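# Open Sunday's pill organiser lid, keep the rest shut

## Task

Leave the pill organiser resting flat on its base on the table, with the Sunday lid swung open to vertical or past it and every other lid latched closed. This must hold with no support from the robot, and at the end both grippers must release and pull away.

## Robot and tools

ROBOT AND FRAME. Two arms, left_arm and right_arm, each with a two-finger gripper. Bases in the scene frame: left_arm at (-0.035, +0.273, 0) m, right_arm at (+0.014, -0.373, 0) m, both yawed only slightly. The scene frame has its origin on the table top midway between the arms, +z up, +x pointing out over the table, and left_arm on the +y side. The arm names do not tell you which side of a camera image an arm appears on. In each gripper's own axes the fingers point along +z and close along y. The reported end_effector_position is the spot between the finger pads, roughly 1 cm short of the fingertips.

execute_actions(actions). actions is a list of up to 15 actions, run in order. Each action is a table of up to 15 rows; each row lasts one control step (1/30 s), and if the table is short its final row repeats until 15 steps have passed, so one action is 0.5 s. A row always has 14 numbers in [-1, 1], both arms in one list: left_arm dx, dy, dz, rx, ry, rz, opening, then right_arm in the same order. dx..rz are an offset, not a pose: they are taken from that gripper's measured pose at the start of the action (for a call's first action, the last pose a result reported) and are expressed in the gripper's own axes. Rows do not add up; each is relative to that same start. Scale: 1.0 equals 0.6 m or 180 degrees; rx, ry, rz form a single rotation vector. opening is absolute, +1 fully open (0.093 m), -1 closed. An empty list just returns state and images.

Motion limits. Each step, the commanded pose is clipped to within 70 mm (about 0.117 units) and 16 degrees of the measured pose; damped inverse kinematics then chases it, favouring position over orientation. After an action the arm goes no further than its last clipped pose, so send the remainder in the next action. Joint friction can leave the gripper up to about 31 mm off, and smaller commands may produce no motion. Elbows stop just before straight.

move(target, speed, blocking). target is one 14-number row as above: offsets in gripper axes from the pose in the latest result that shows one, plus absolute openings (sent when the move starts). Each gripper follows a straight line; both finish together, in 0.5 to 10 s, and are cut off at 10 s even if short. Rotation takes the shorter direction. speed is m/s, 0.002 to 0.5, default 0.25, turning capped at twice that in rad/s. Paths ignore obstacles and the other arm; grippers lag, drift and can exceed speed, especially near full reach. Faster moves and targets set deeper past a contact hit harder. With blocking=false you get a result after 0.5 s while motion continues; you must call wait or stop before any new action or move. The move: line reports the ending (done, off_target, moving, held, fault) and limits: paced means the sent pose was clipped; held means a safety check blocked steps, after which the arm may surge. If only one arm is named, the other finished. Distance from each target is also given.

wait(seconds): 0 to 10; the arms keep their last command and a running move continues; returns early if that move ends. stop(): brakes the current move, needing some stopping distance; fingers keep going. zoom_image(camera, region): region [x0, y0, x1, y1] in pixels of that camera's latest image, at most 504 by 504. read_manual(section): only licence text ("licences"). finished_scene(scene): ends the numbered scene once the last command has been held; irreversible; says whether the goal was met. Replying with no tool call ends everything.

CAMERAS: cam_head_left, cam_head_right, cam_high, cam_low, cam_left_wrist, cam_right_wrist, all 896x504, returned in that order.

RESULTS. The state line gives, per arm, end_effector_position (m) and end_effector_quat_wxyz in the scene frame; at long reach it can be inaccurate. Hand target lines show the pose each controller is now heading for. A pose unreachable line means the clearance check altered or blocked that arm's command. grip_measured is the finger motor position on the opening scale: pads touch near -0.94, and each mm of object width adds about 0.0208; each gripper has a fixed bias up to 0.02. Once pads meet an object they stop while the motor continues toward your number, so a lower number means a harder squeeze (up to roughly 50 to 62 N per pad; thin parts under 5 mm get less). Keep resending the closing number to maintain a hold. Joint positions end with the opening in metres, floored at zero. Joint ranges (rad), base to gripper: waist -2.618 to 3.054, shoulder 0.000 to 3.142, elbow 0.000 to 3.142, wrist pitch -1.571 to 1.571, wrist yaw -1.571 to 1.571, wrist roll -2.094 to 2.094.

HOLDING STILL. To park an arm, send the offset back to its desired pose in the first call of a reply and zeros afterwards, always with the opening it should keep. The robot keeps executing its last command while you think.

AVOID. Knocking or placing anything off the table (failure), tipping the organiser, drops, slips, slams and hard shoves, and arms touching or pressing on each other (may end the scene). Loose objects may occasionally get a brief external nudge. Motor heat from holding loads: MOTOR HOT warns at 75 °C; at 90 °C that arm halts for 10 s; at 100 °C it goes limp and falls. FAULT lines report stops. Finish with lids resting by themselves, grippers open and withdrawn.

Each tool is called by a JSON object that holds its "api" and its "payload".

## Session

{"api": "execute_actions", "payload": {"actions": []}}

Scene clock: 0.00 s.
left_arm: end_effector_position=(+0.2992, +0.5141, +0.3101) grip_measured=+1.000 end_effector_quat_wxyz=(+0.414, -0.498, +0.681, -0.341) | right_arm: end_effector_position=(+0.3198, -0.5034, +0.3138) grip_measured=+0.996 end_effector_quat_wxyz=(+0.641, +0.051, +0.728, -0.238)
Joint positions: left_arm=[ 0.973  1.522  1.494 -0.688  0.866 -0.736  0.093] | right_arm=[-0.302  0.816  0.67   0.082  0.043 -0.283  0.093]
Joint velocities: left_arm=[ 0.012 -0.002 -0.002 -0.022  0.007 -0.037  0.   ] | right_arm=[-0.017 -0.007 -0.012 -0.066  0.007 -0.066 -0.   ]
Hand target (left_arm): +0.299, +0.514, +0.310; +0.414, -0.498, +0.681, -0.341
Hand target (right_arm): +0.320, -0.503, +0.314; +0.641, +0.051, +0.728, -0.238

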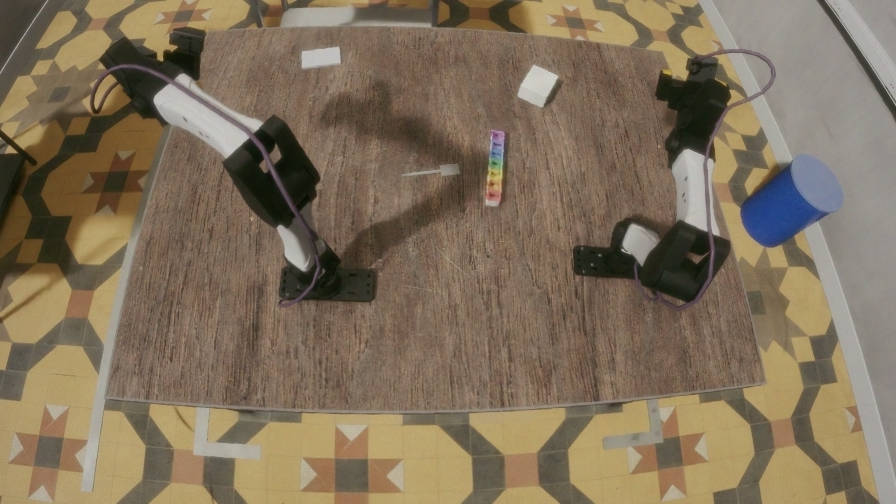

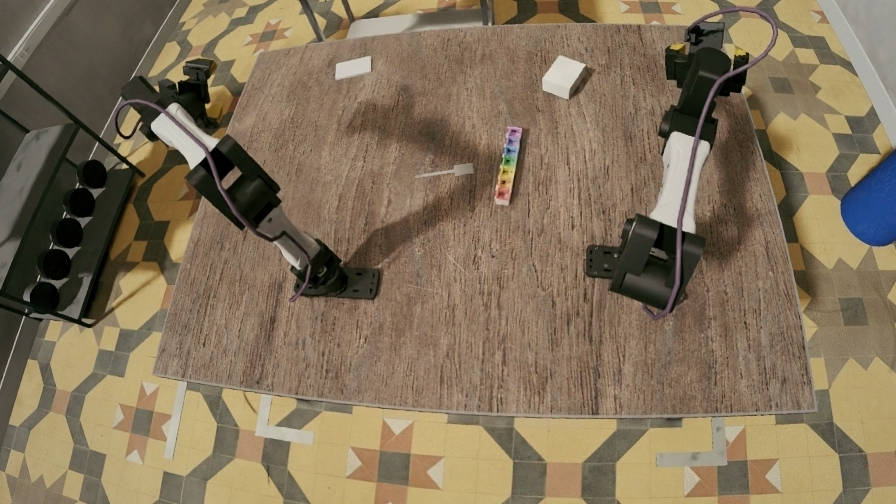

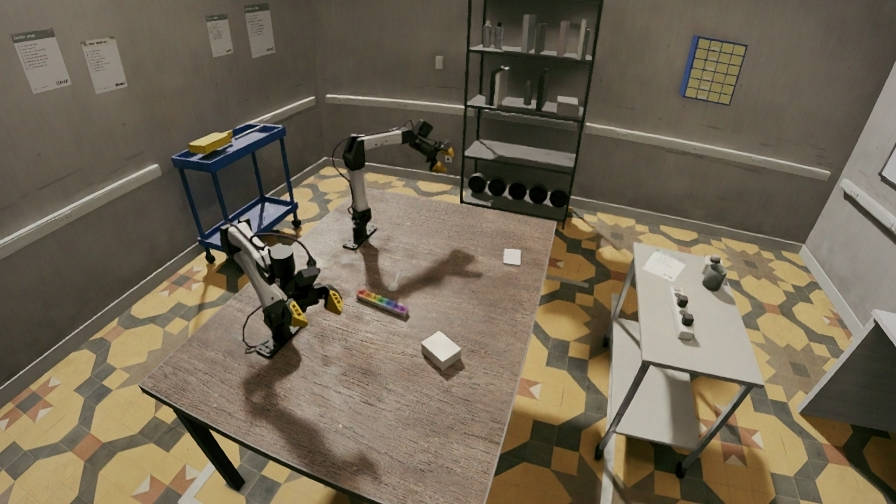

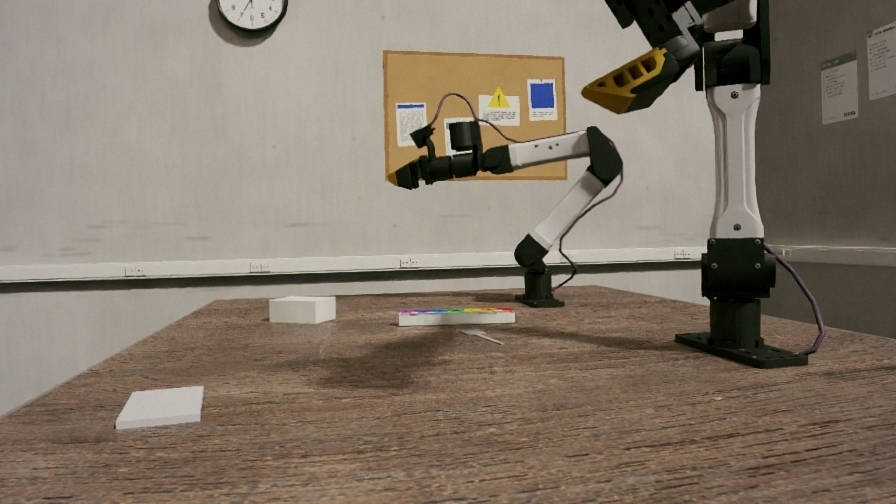

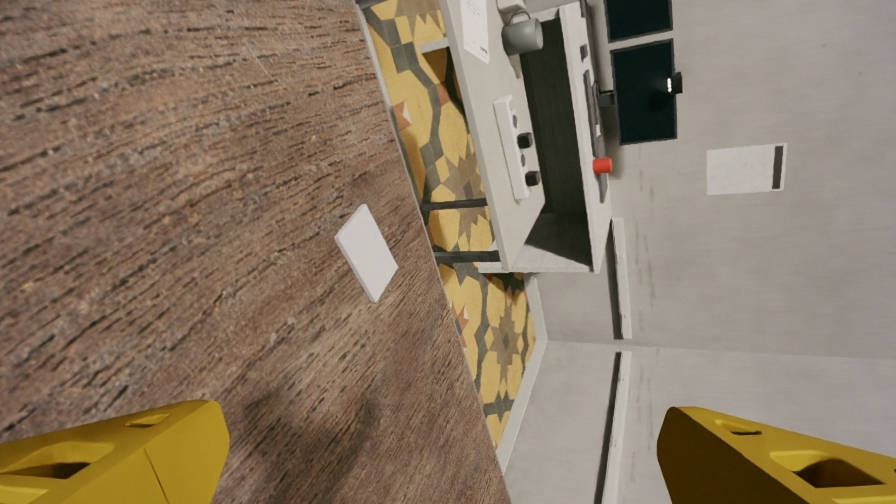

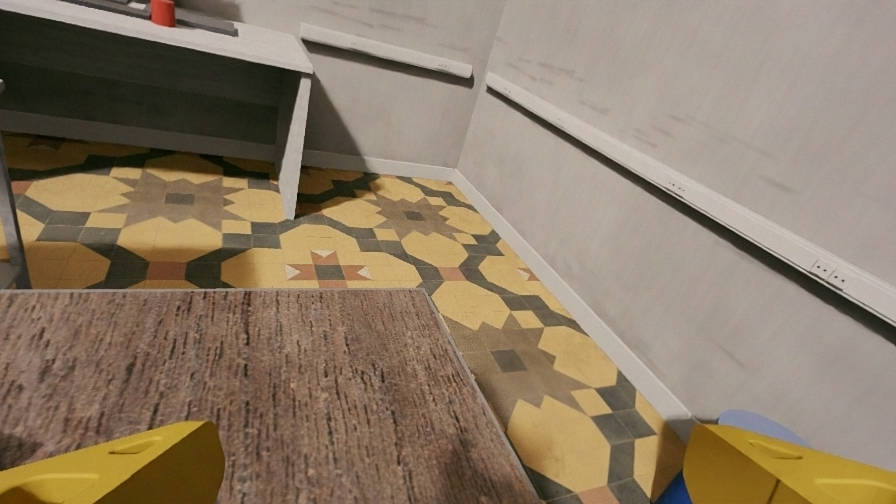

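{"api": "zoom_image", "payload": {"camera": "cam_head_left", "region": [440, 115, 550, 220]}}

{"api": "zoom_image", "payload": {"camera": "cam_low", "region": [385, 290, 535, 350]}}

{"api": "zoom_image", "payload": {"camera": "cam_high", "region": [345, 275, 425, 330]}}

Region (440, 115, 550, 220) of cam_head_left's 896x504 image, scaled by 4.582, with more detail than that image has; it fills the top 481 rows of this view, and the rest is white.

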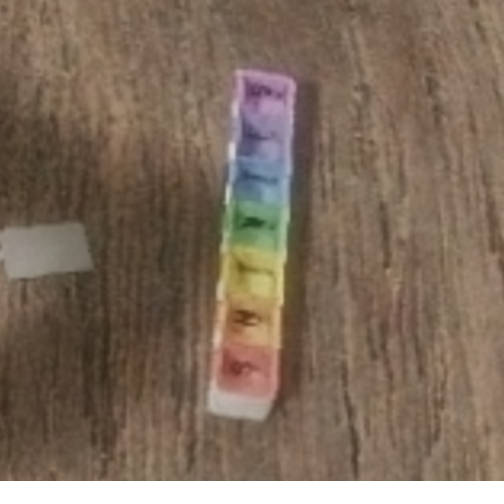

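Region (385, 290, 535, 350) of cam_low's 896x504 image, scaled by 3.360, with more detail than that image has; it fills the top 202 rows of this view, and the rest is white.

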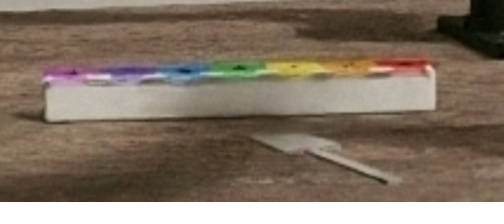

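Region (345, 275, 425, 330) of cam_high's 896x504 image, scaled by 6.300, with more detail than that image has; it fills the top 346 rows of this view, and the rest is white.

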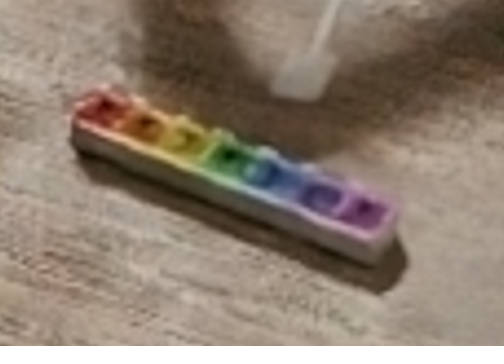

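{"api": "move", "payload": {"target": [0.994,0.0661,0.2002,-0.1638,0.3058,0.3946,1.0, 0.2158,0.573,-0.6892,-0.3674,0.3381,-0.2745,0.4], "speed": 0.45}}

Scene clock: 122.87 s.
left_arm: end_effector_position=(+0.2909, -0.0472, +0.0811) grip_measured=+1.000 end_effector_quat_wxyz=(+0.058, +0.095, +0.993, -0.037) | right_arm: end_effector_position=(+0.0577, -0.0611, +0.1270) grip_measured=+0.403 end_effector_quat_wxyz=(+0.009, -0.451, +0.893, +0.006)
Joint positions: left_arm=[-0.75   2.183  1.909 -1.161 -0.016 -0.589  0.093] | right_arm=[ 1.517  1.714  1.452 -1.288  0.007  0.501  0.065]
Joint velocities: left_arm=[-0.002  0.017  0.007 -0.037  0.051  0.022  0.   ] | right_arm=[-0.007 -0.002 -0.002 -0.095 -0.007 -0.007  0.001]
Hand target (left_arm): +0.296, -0.050, +0.087; +0.067, +0.099, +0.992, -0.039
Hand target (right_arm): +0.054, -0.057, +0.126; +0.005, -0.459, +0.888, +0.009
Off the commanded pose (left_arm): 0.013 m, 3 deg.
Off the commanded pose (right_arm): 0.009 m, 1 deg.
move: off_target (left_arm); limits=paced

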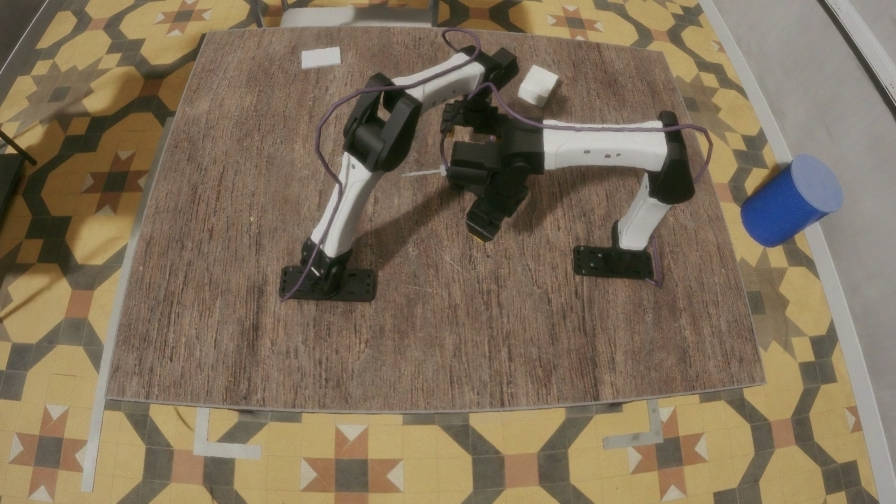

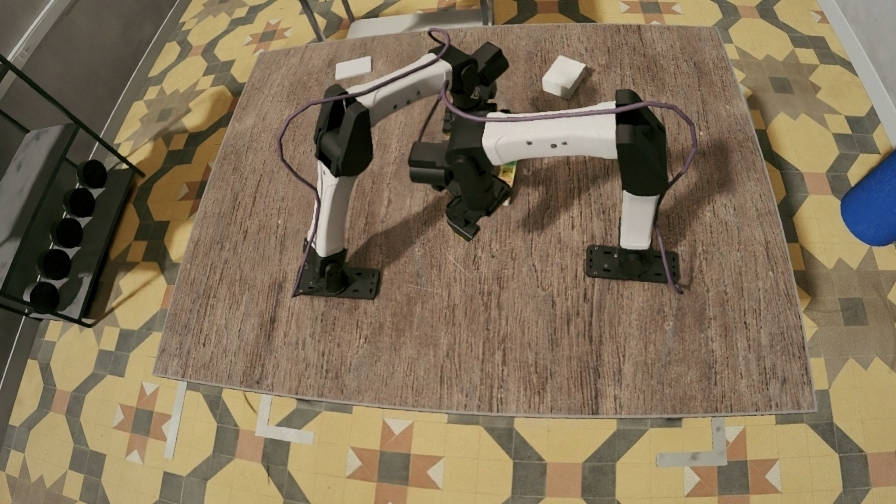

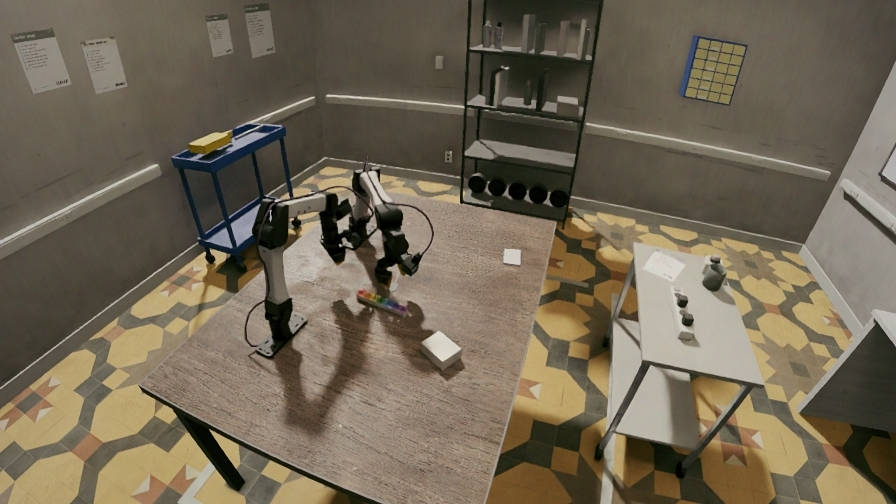

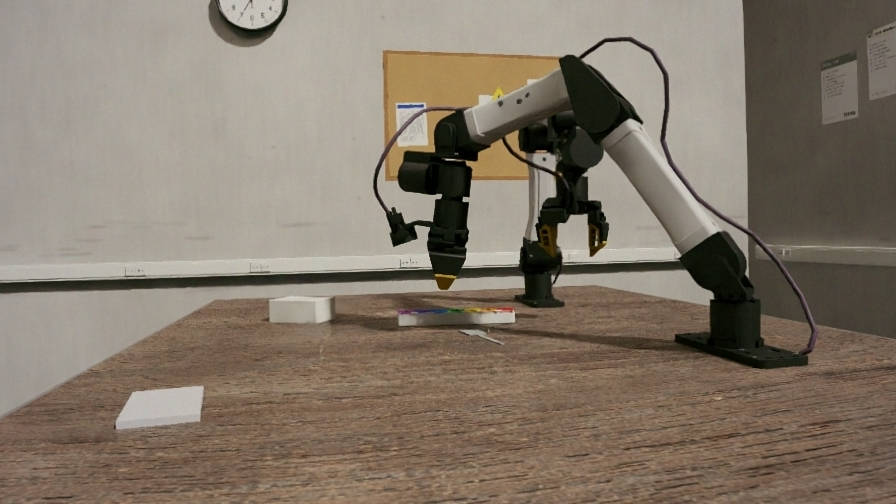

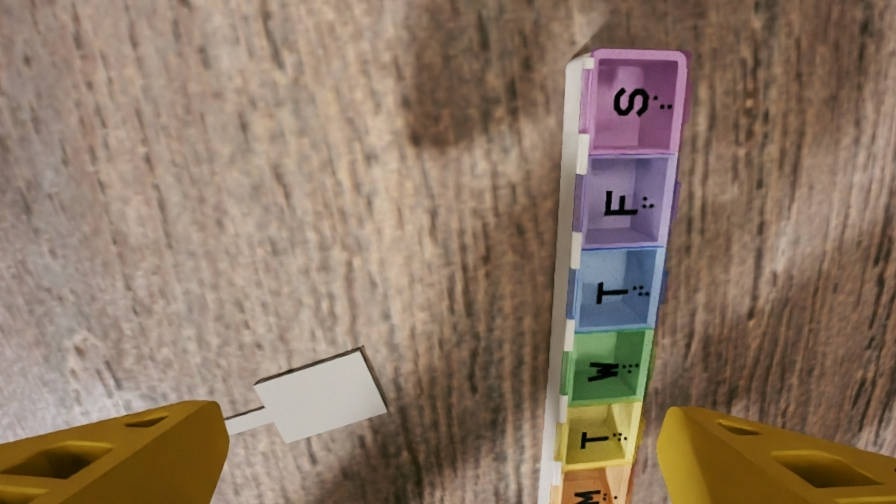

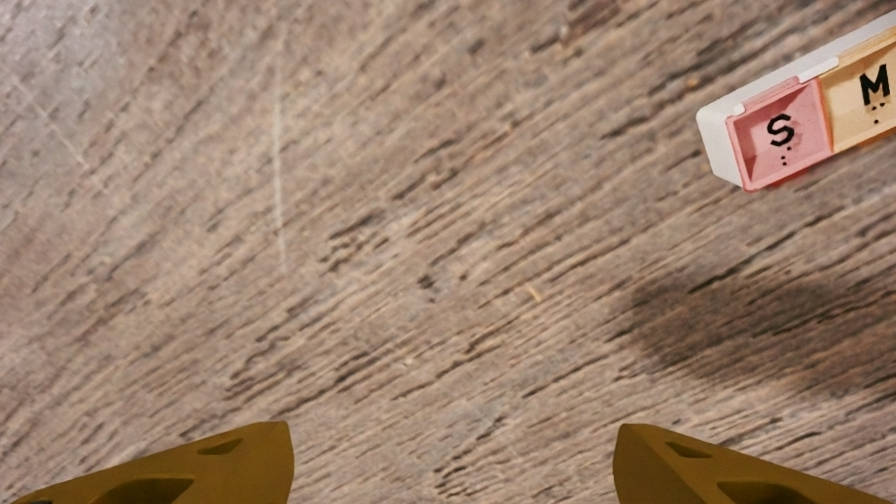

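{"api": "execute_actions", "payload": {"actions": []}}

Scene clock: 163.27 s.
left_arm: end_effector_position=(+0.2907, -0.0470, +0.0810) grip_measured=+1.000 end_effector_quat_wxyz=(+0.057, +0.095, +0.993, -0.037) | right_arm: end_effector_position=(+0.0576, -0.0611, +0.1270) grip_measured=+0.403 end_effector_quat_wxyz=(+0.009, -0.451, +0.892, +0.007)
Joint positions: left_arm=[-0.75   2.183  1.909 -1.163 -0.016 -0.589  0.093] | right_arm=[ 1.517  1.714  1.452 -1.288  0.007  0.501  0.065]
Joint velocities: left_arm=[ 0.002  0.002 -0.007 -0.037 -0.022 -0.081  0.   ] | right_arm=[-0.012  0.002  0.007  0.007  0.037 -0.081  0.   ]
Hand target (left_arm): +0.296, -0.050, +0.087; +0.067, +0.099, +0.992, -0.039
Hand target (right_arm): +0.054, -0.057, +0.126; +0.005, -0.459, +0.888, +0.009
Off the commanded pose (left_arm): 0.014 m, 3 deg.
Off the commanded pose (right_arm): 0.009 m, 1 deg.

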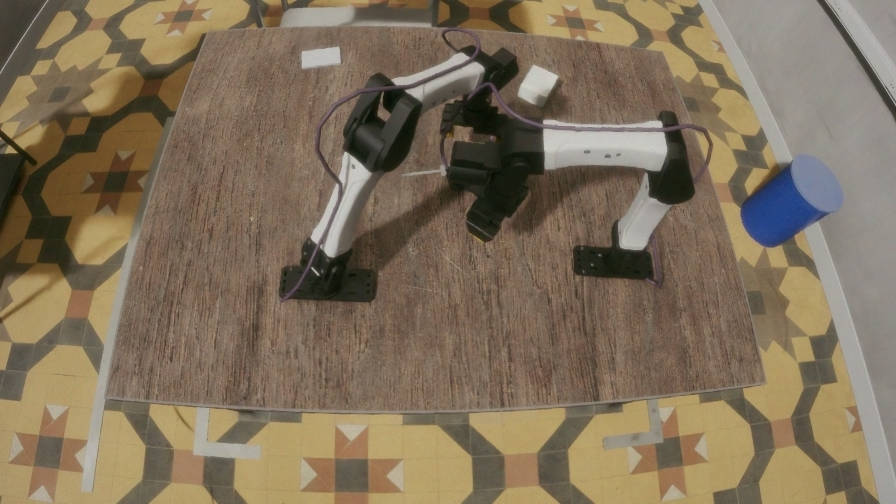

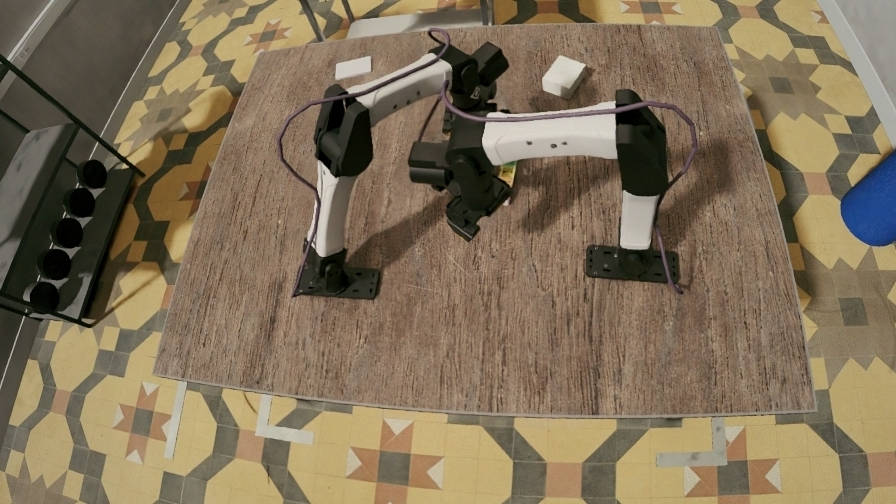

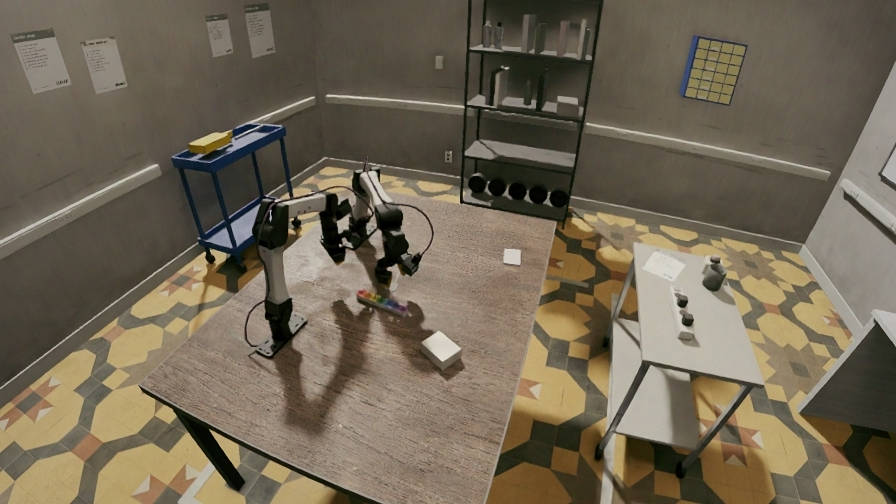

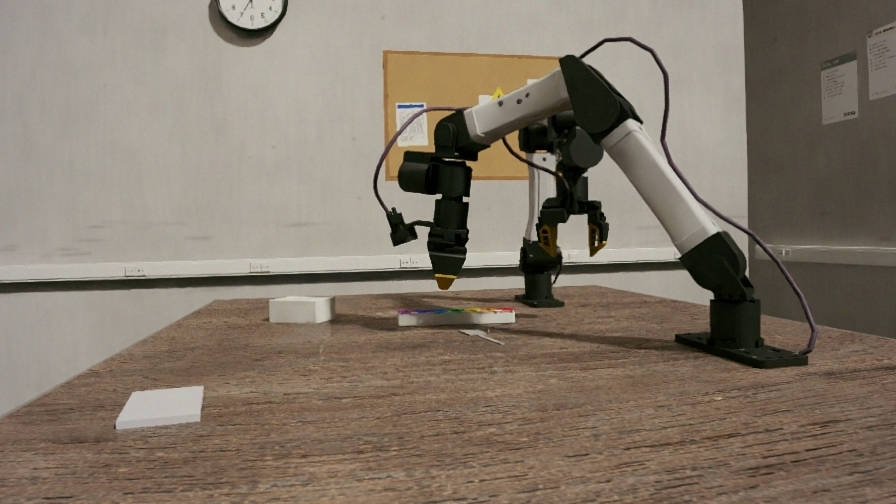

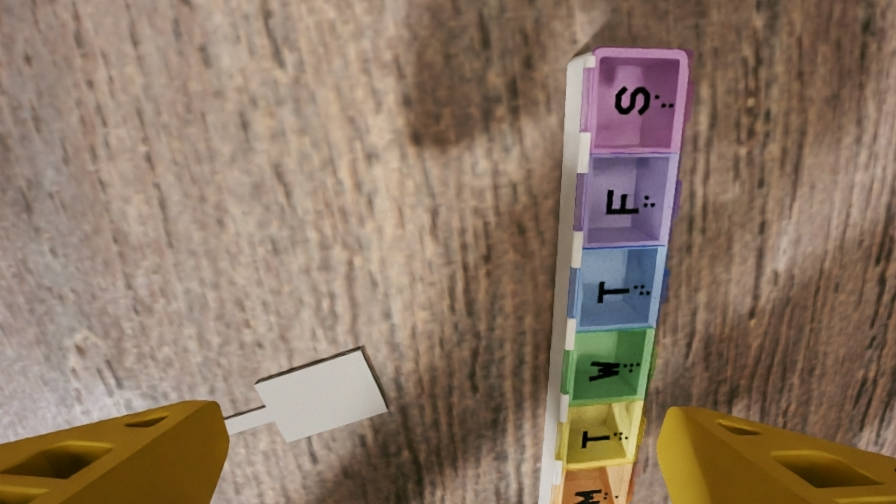

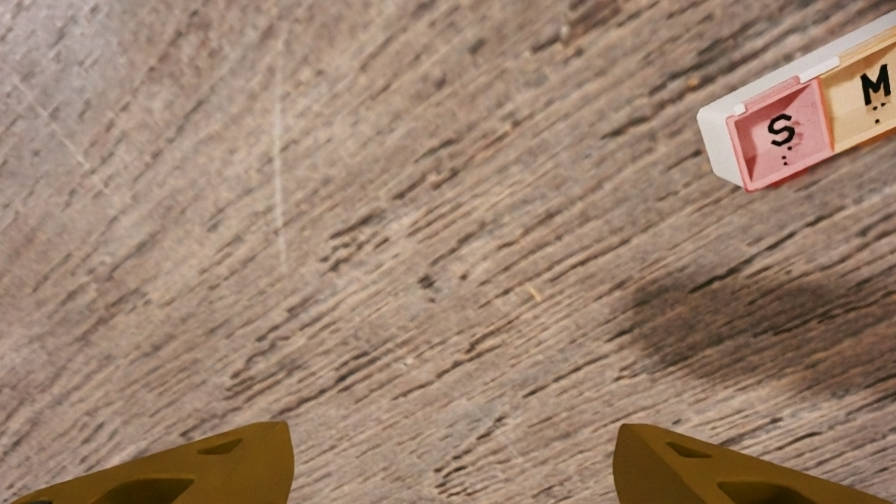

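{"api": "move", "payload": {"target": [-0.030, -0.112, 0.066, 0, 0, 0, 1.0, 0, 0, 0, 0, 0, -0.37, 0.4], "speed": 0.5}}

Scene clock: 229.87 s.
left_arm: end_effector_position=(+0.3002, -0.1147, +0.0456) grip_measured=+1.000 end_effector_quat_wxyz=(+0.051, +0.095, +0.994, -0.034) | right_arm: end_effector_position=(+0.0576, -0.0611, +0.1270) grip_measured=+0.403 end_effector_quat_wxyz=(-0.011, +0.864, -0.504, -0.001)
Joint positions: left_arm=[-0.833  2.499  2.317 -1.268 -0.022 -0.672  0.093] | right_arm=[ 1.517  1.714  1.452 -1.288  0.007 -0.648  0.065]
Joint velocities: left_arm=[ 0.002 -0.012  0.007 -0.051 -0.007 -0.037  0.   ] | right_arm=[ 0.022 -0.002  0.002 -0.007  0.007 -0.007 -0.001]
Hand target (left_arm): +0.301, -0.120, +0.050; +0.059, +0.095, +0.993, -0.036
Hand target (right_arm): +0.058, -0.061, +0.127; -0.011, +0.867, -0.498, -0.001
Off the commanded pose (left_arm): 0.005 m, 1 deg.
Off the commanded pose (right_arm): 0.000 m, 1 deg.
move: done

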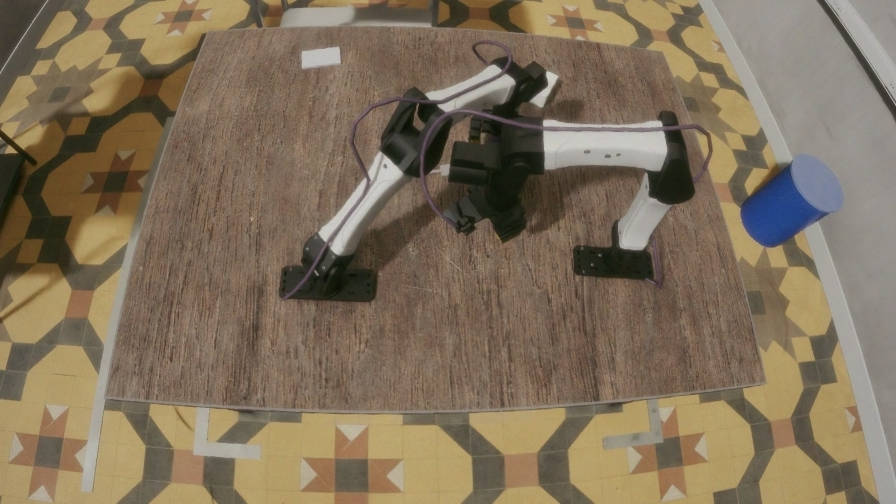

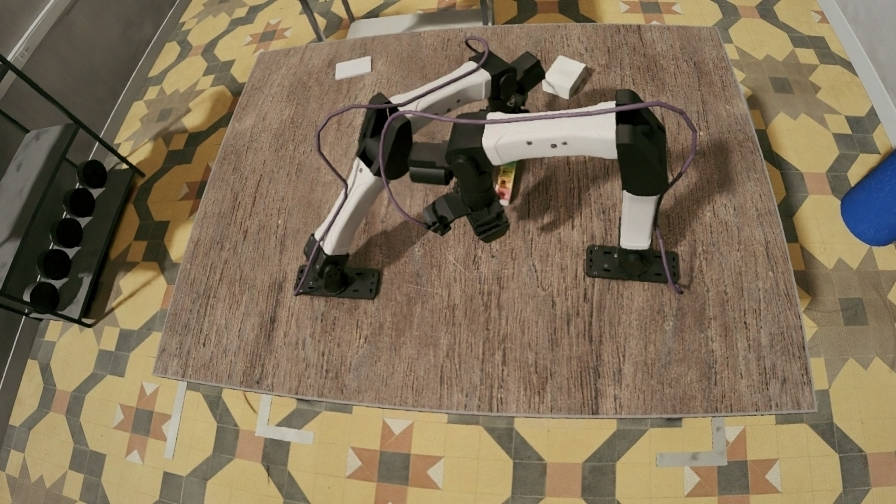

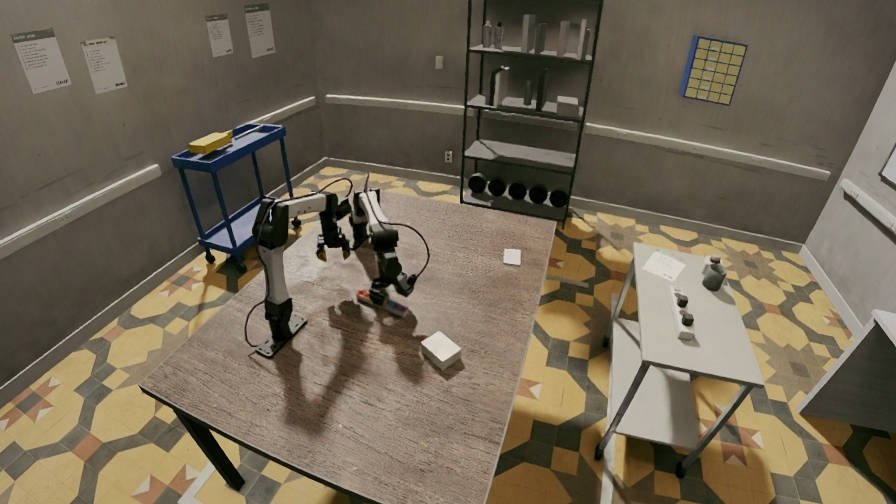

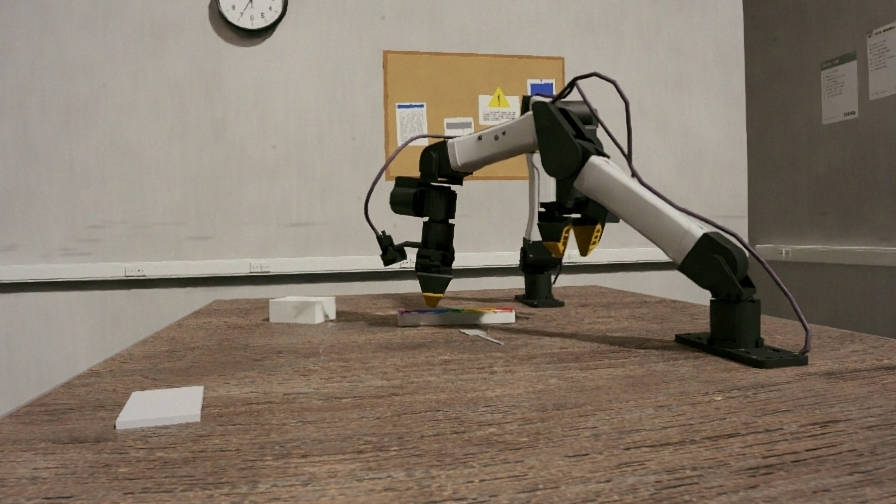

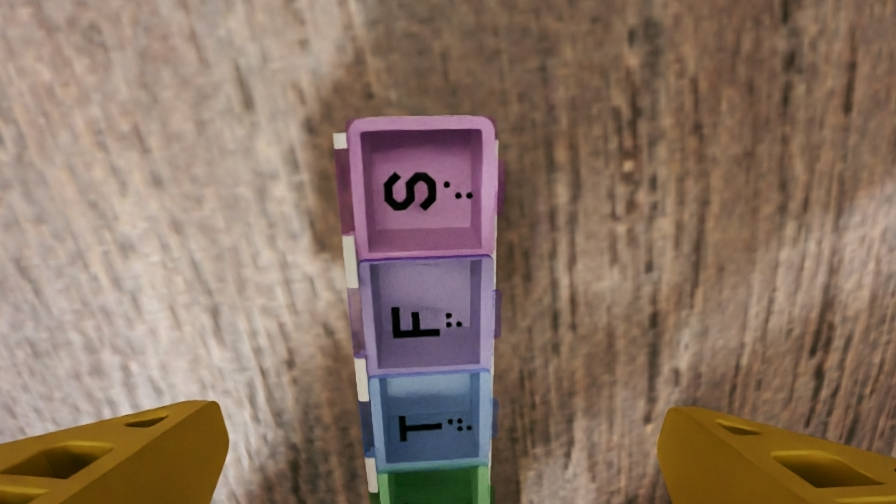

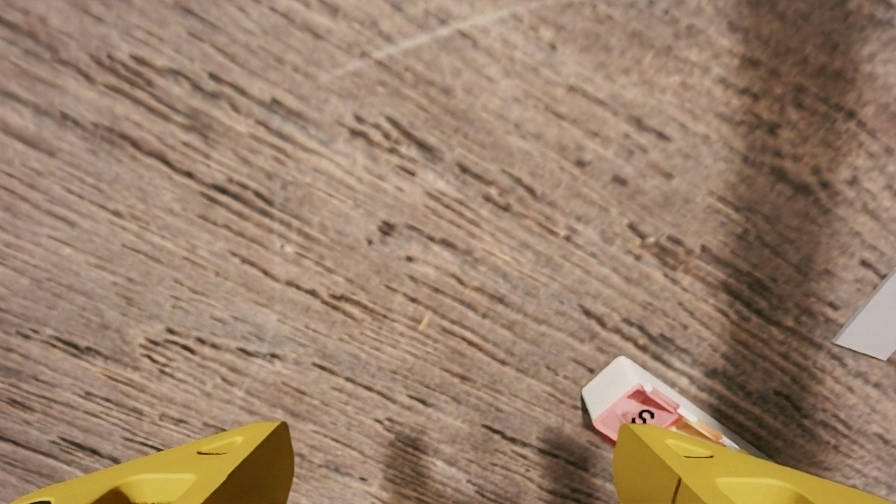

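{"api": "move", "payload": {"target": [0, 0.005, 0.048, 0, 0, 0, 0.3, 0, 0, 0, 0.0288, -0.0164, -0.335, 0.4], "speed": 0.5}}

Scene clock: 269.97 s.
left_arm: end_effector_position=(+0.3033, -0.1183, +0.0283) grip_measured=+0.302 end_effector_quat_wxyz=(+0.057, +0.095, +0.993, -0.040) | right_arm: end_effector_position=(+0.0573, -0.0579, +0.1289) grip_measured=+0.403 end_effector_quat_wxyz=(-0.058, +0.998, -0.006, +0.009)
Joint positions: left_arm=[-0.833  2.499  2.246 -1.179 -0.022 -0.672  0.06 ] | right_arm=[ 1.517  1.636  1.367 -1.183  0.002 -1.693  0.065]
Joint velocities: left_arm=[-0.012  0.012 -0.002 -0.037  0.007 -0.051 -0.   ] | right_arm=[ 0.017  0.002  0.022 -0.007  0.022  0.022 -0.   ]
Hand target (left_arm): +0.303, -0.114, +0.017; +0.051, +0.095, +0.994, -0.034
Hand target (right_arm): +0.058, -0.061, +0.127; -0.059, +0.998, -0.002, +0.006
Off the commanded pose (left_arm): 0.012 m, 1 deg.
Off the commanded pose (right_arm): 0.004 m, 1 deg.
move: off_target (left_arm)

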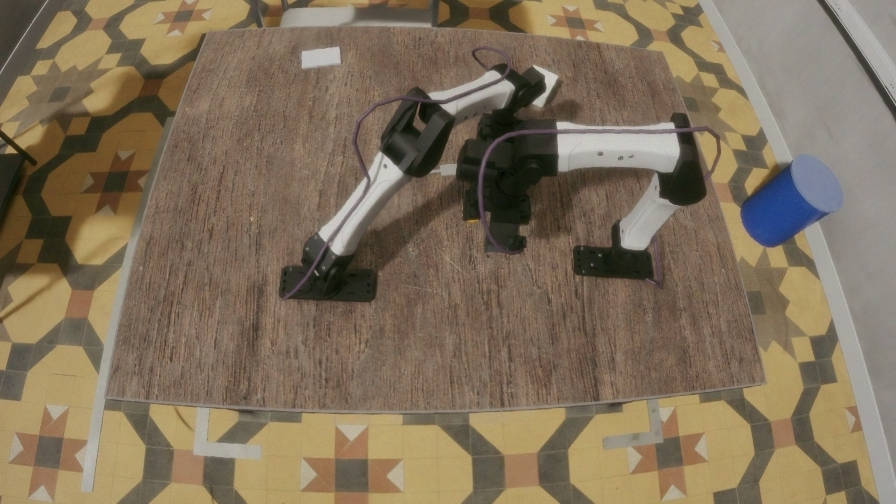

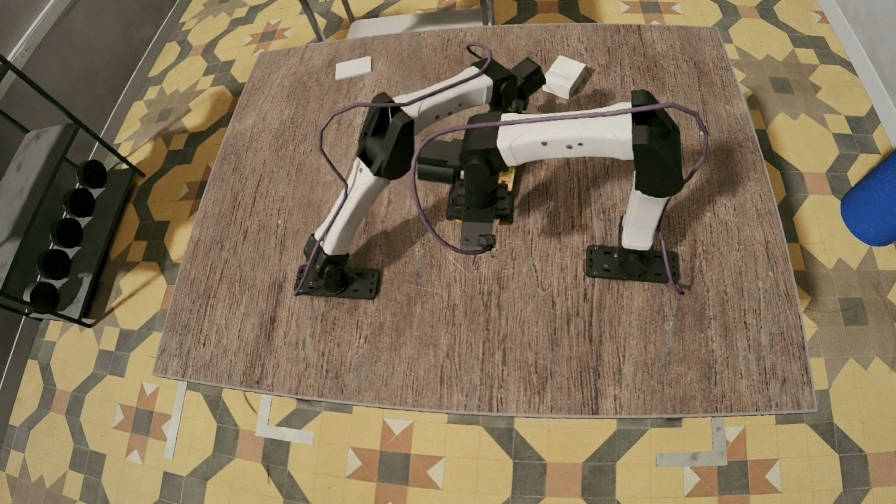

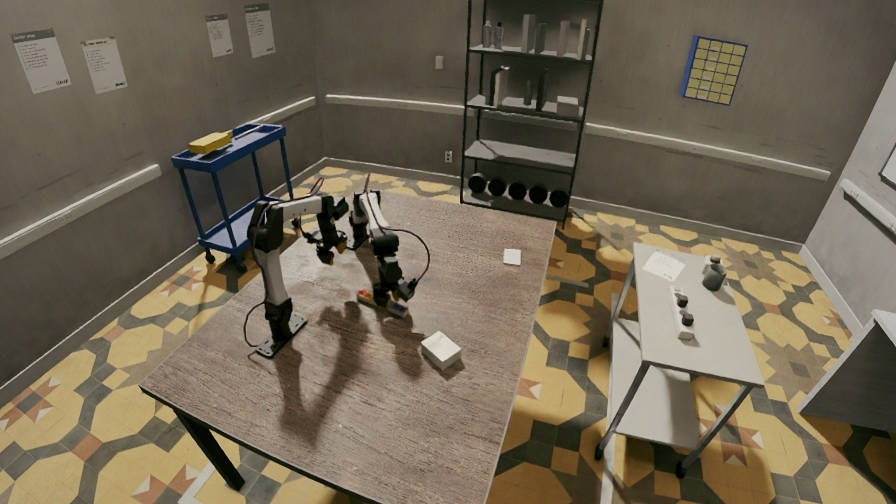

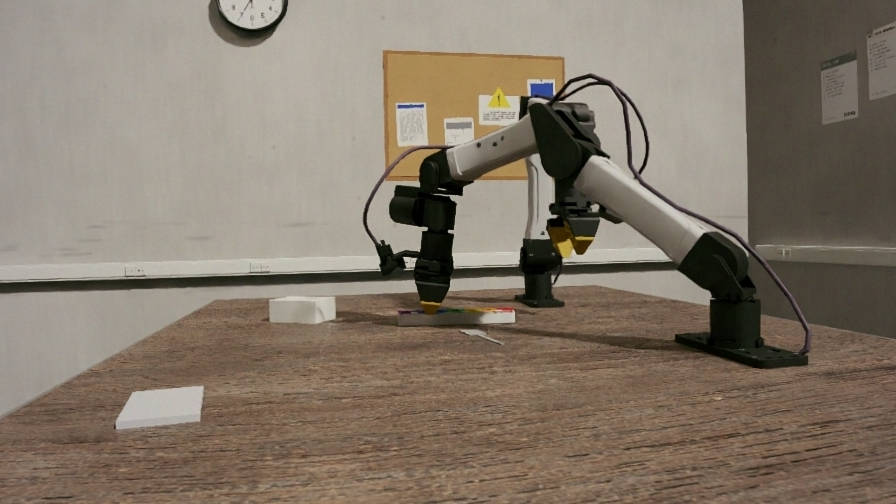

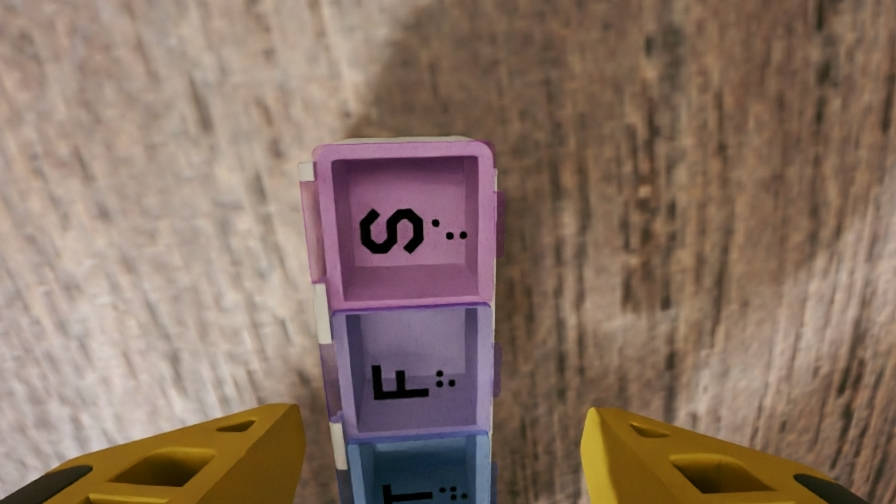

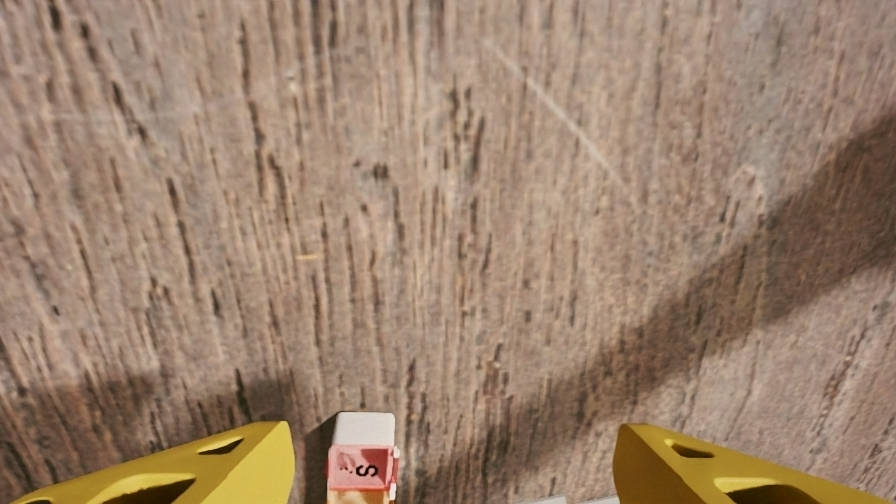

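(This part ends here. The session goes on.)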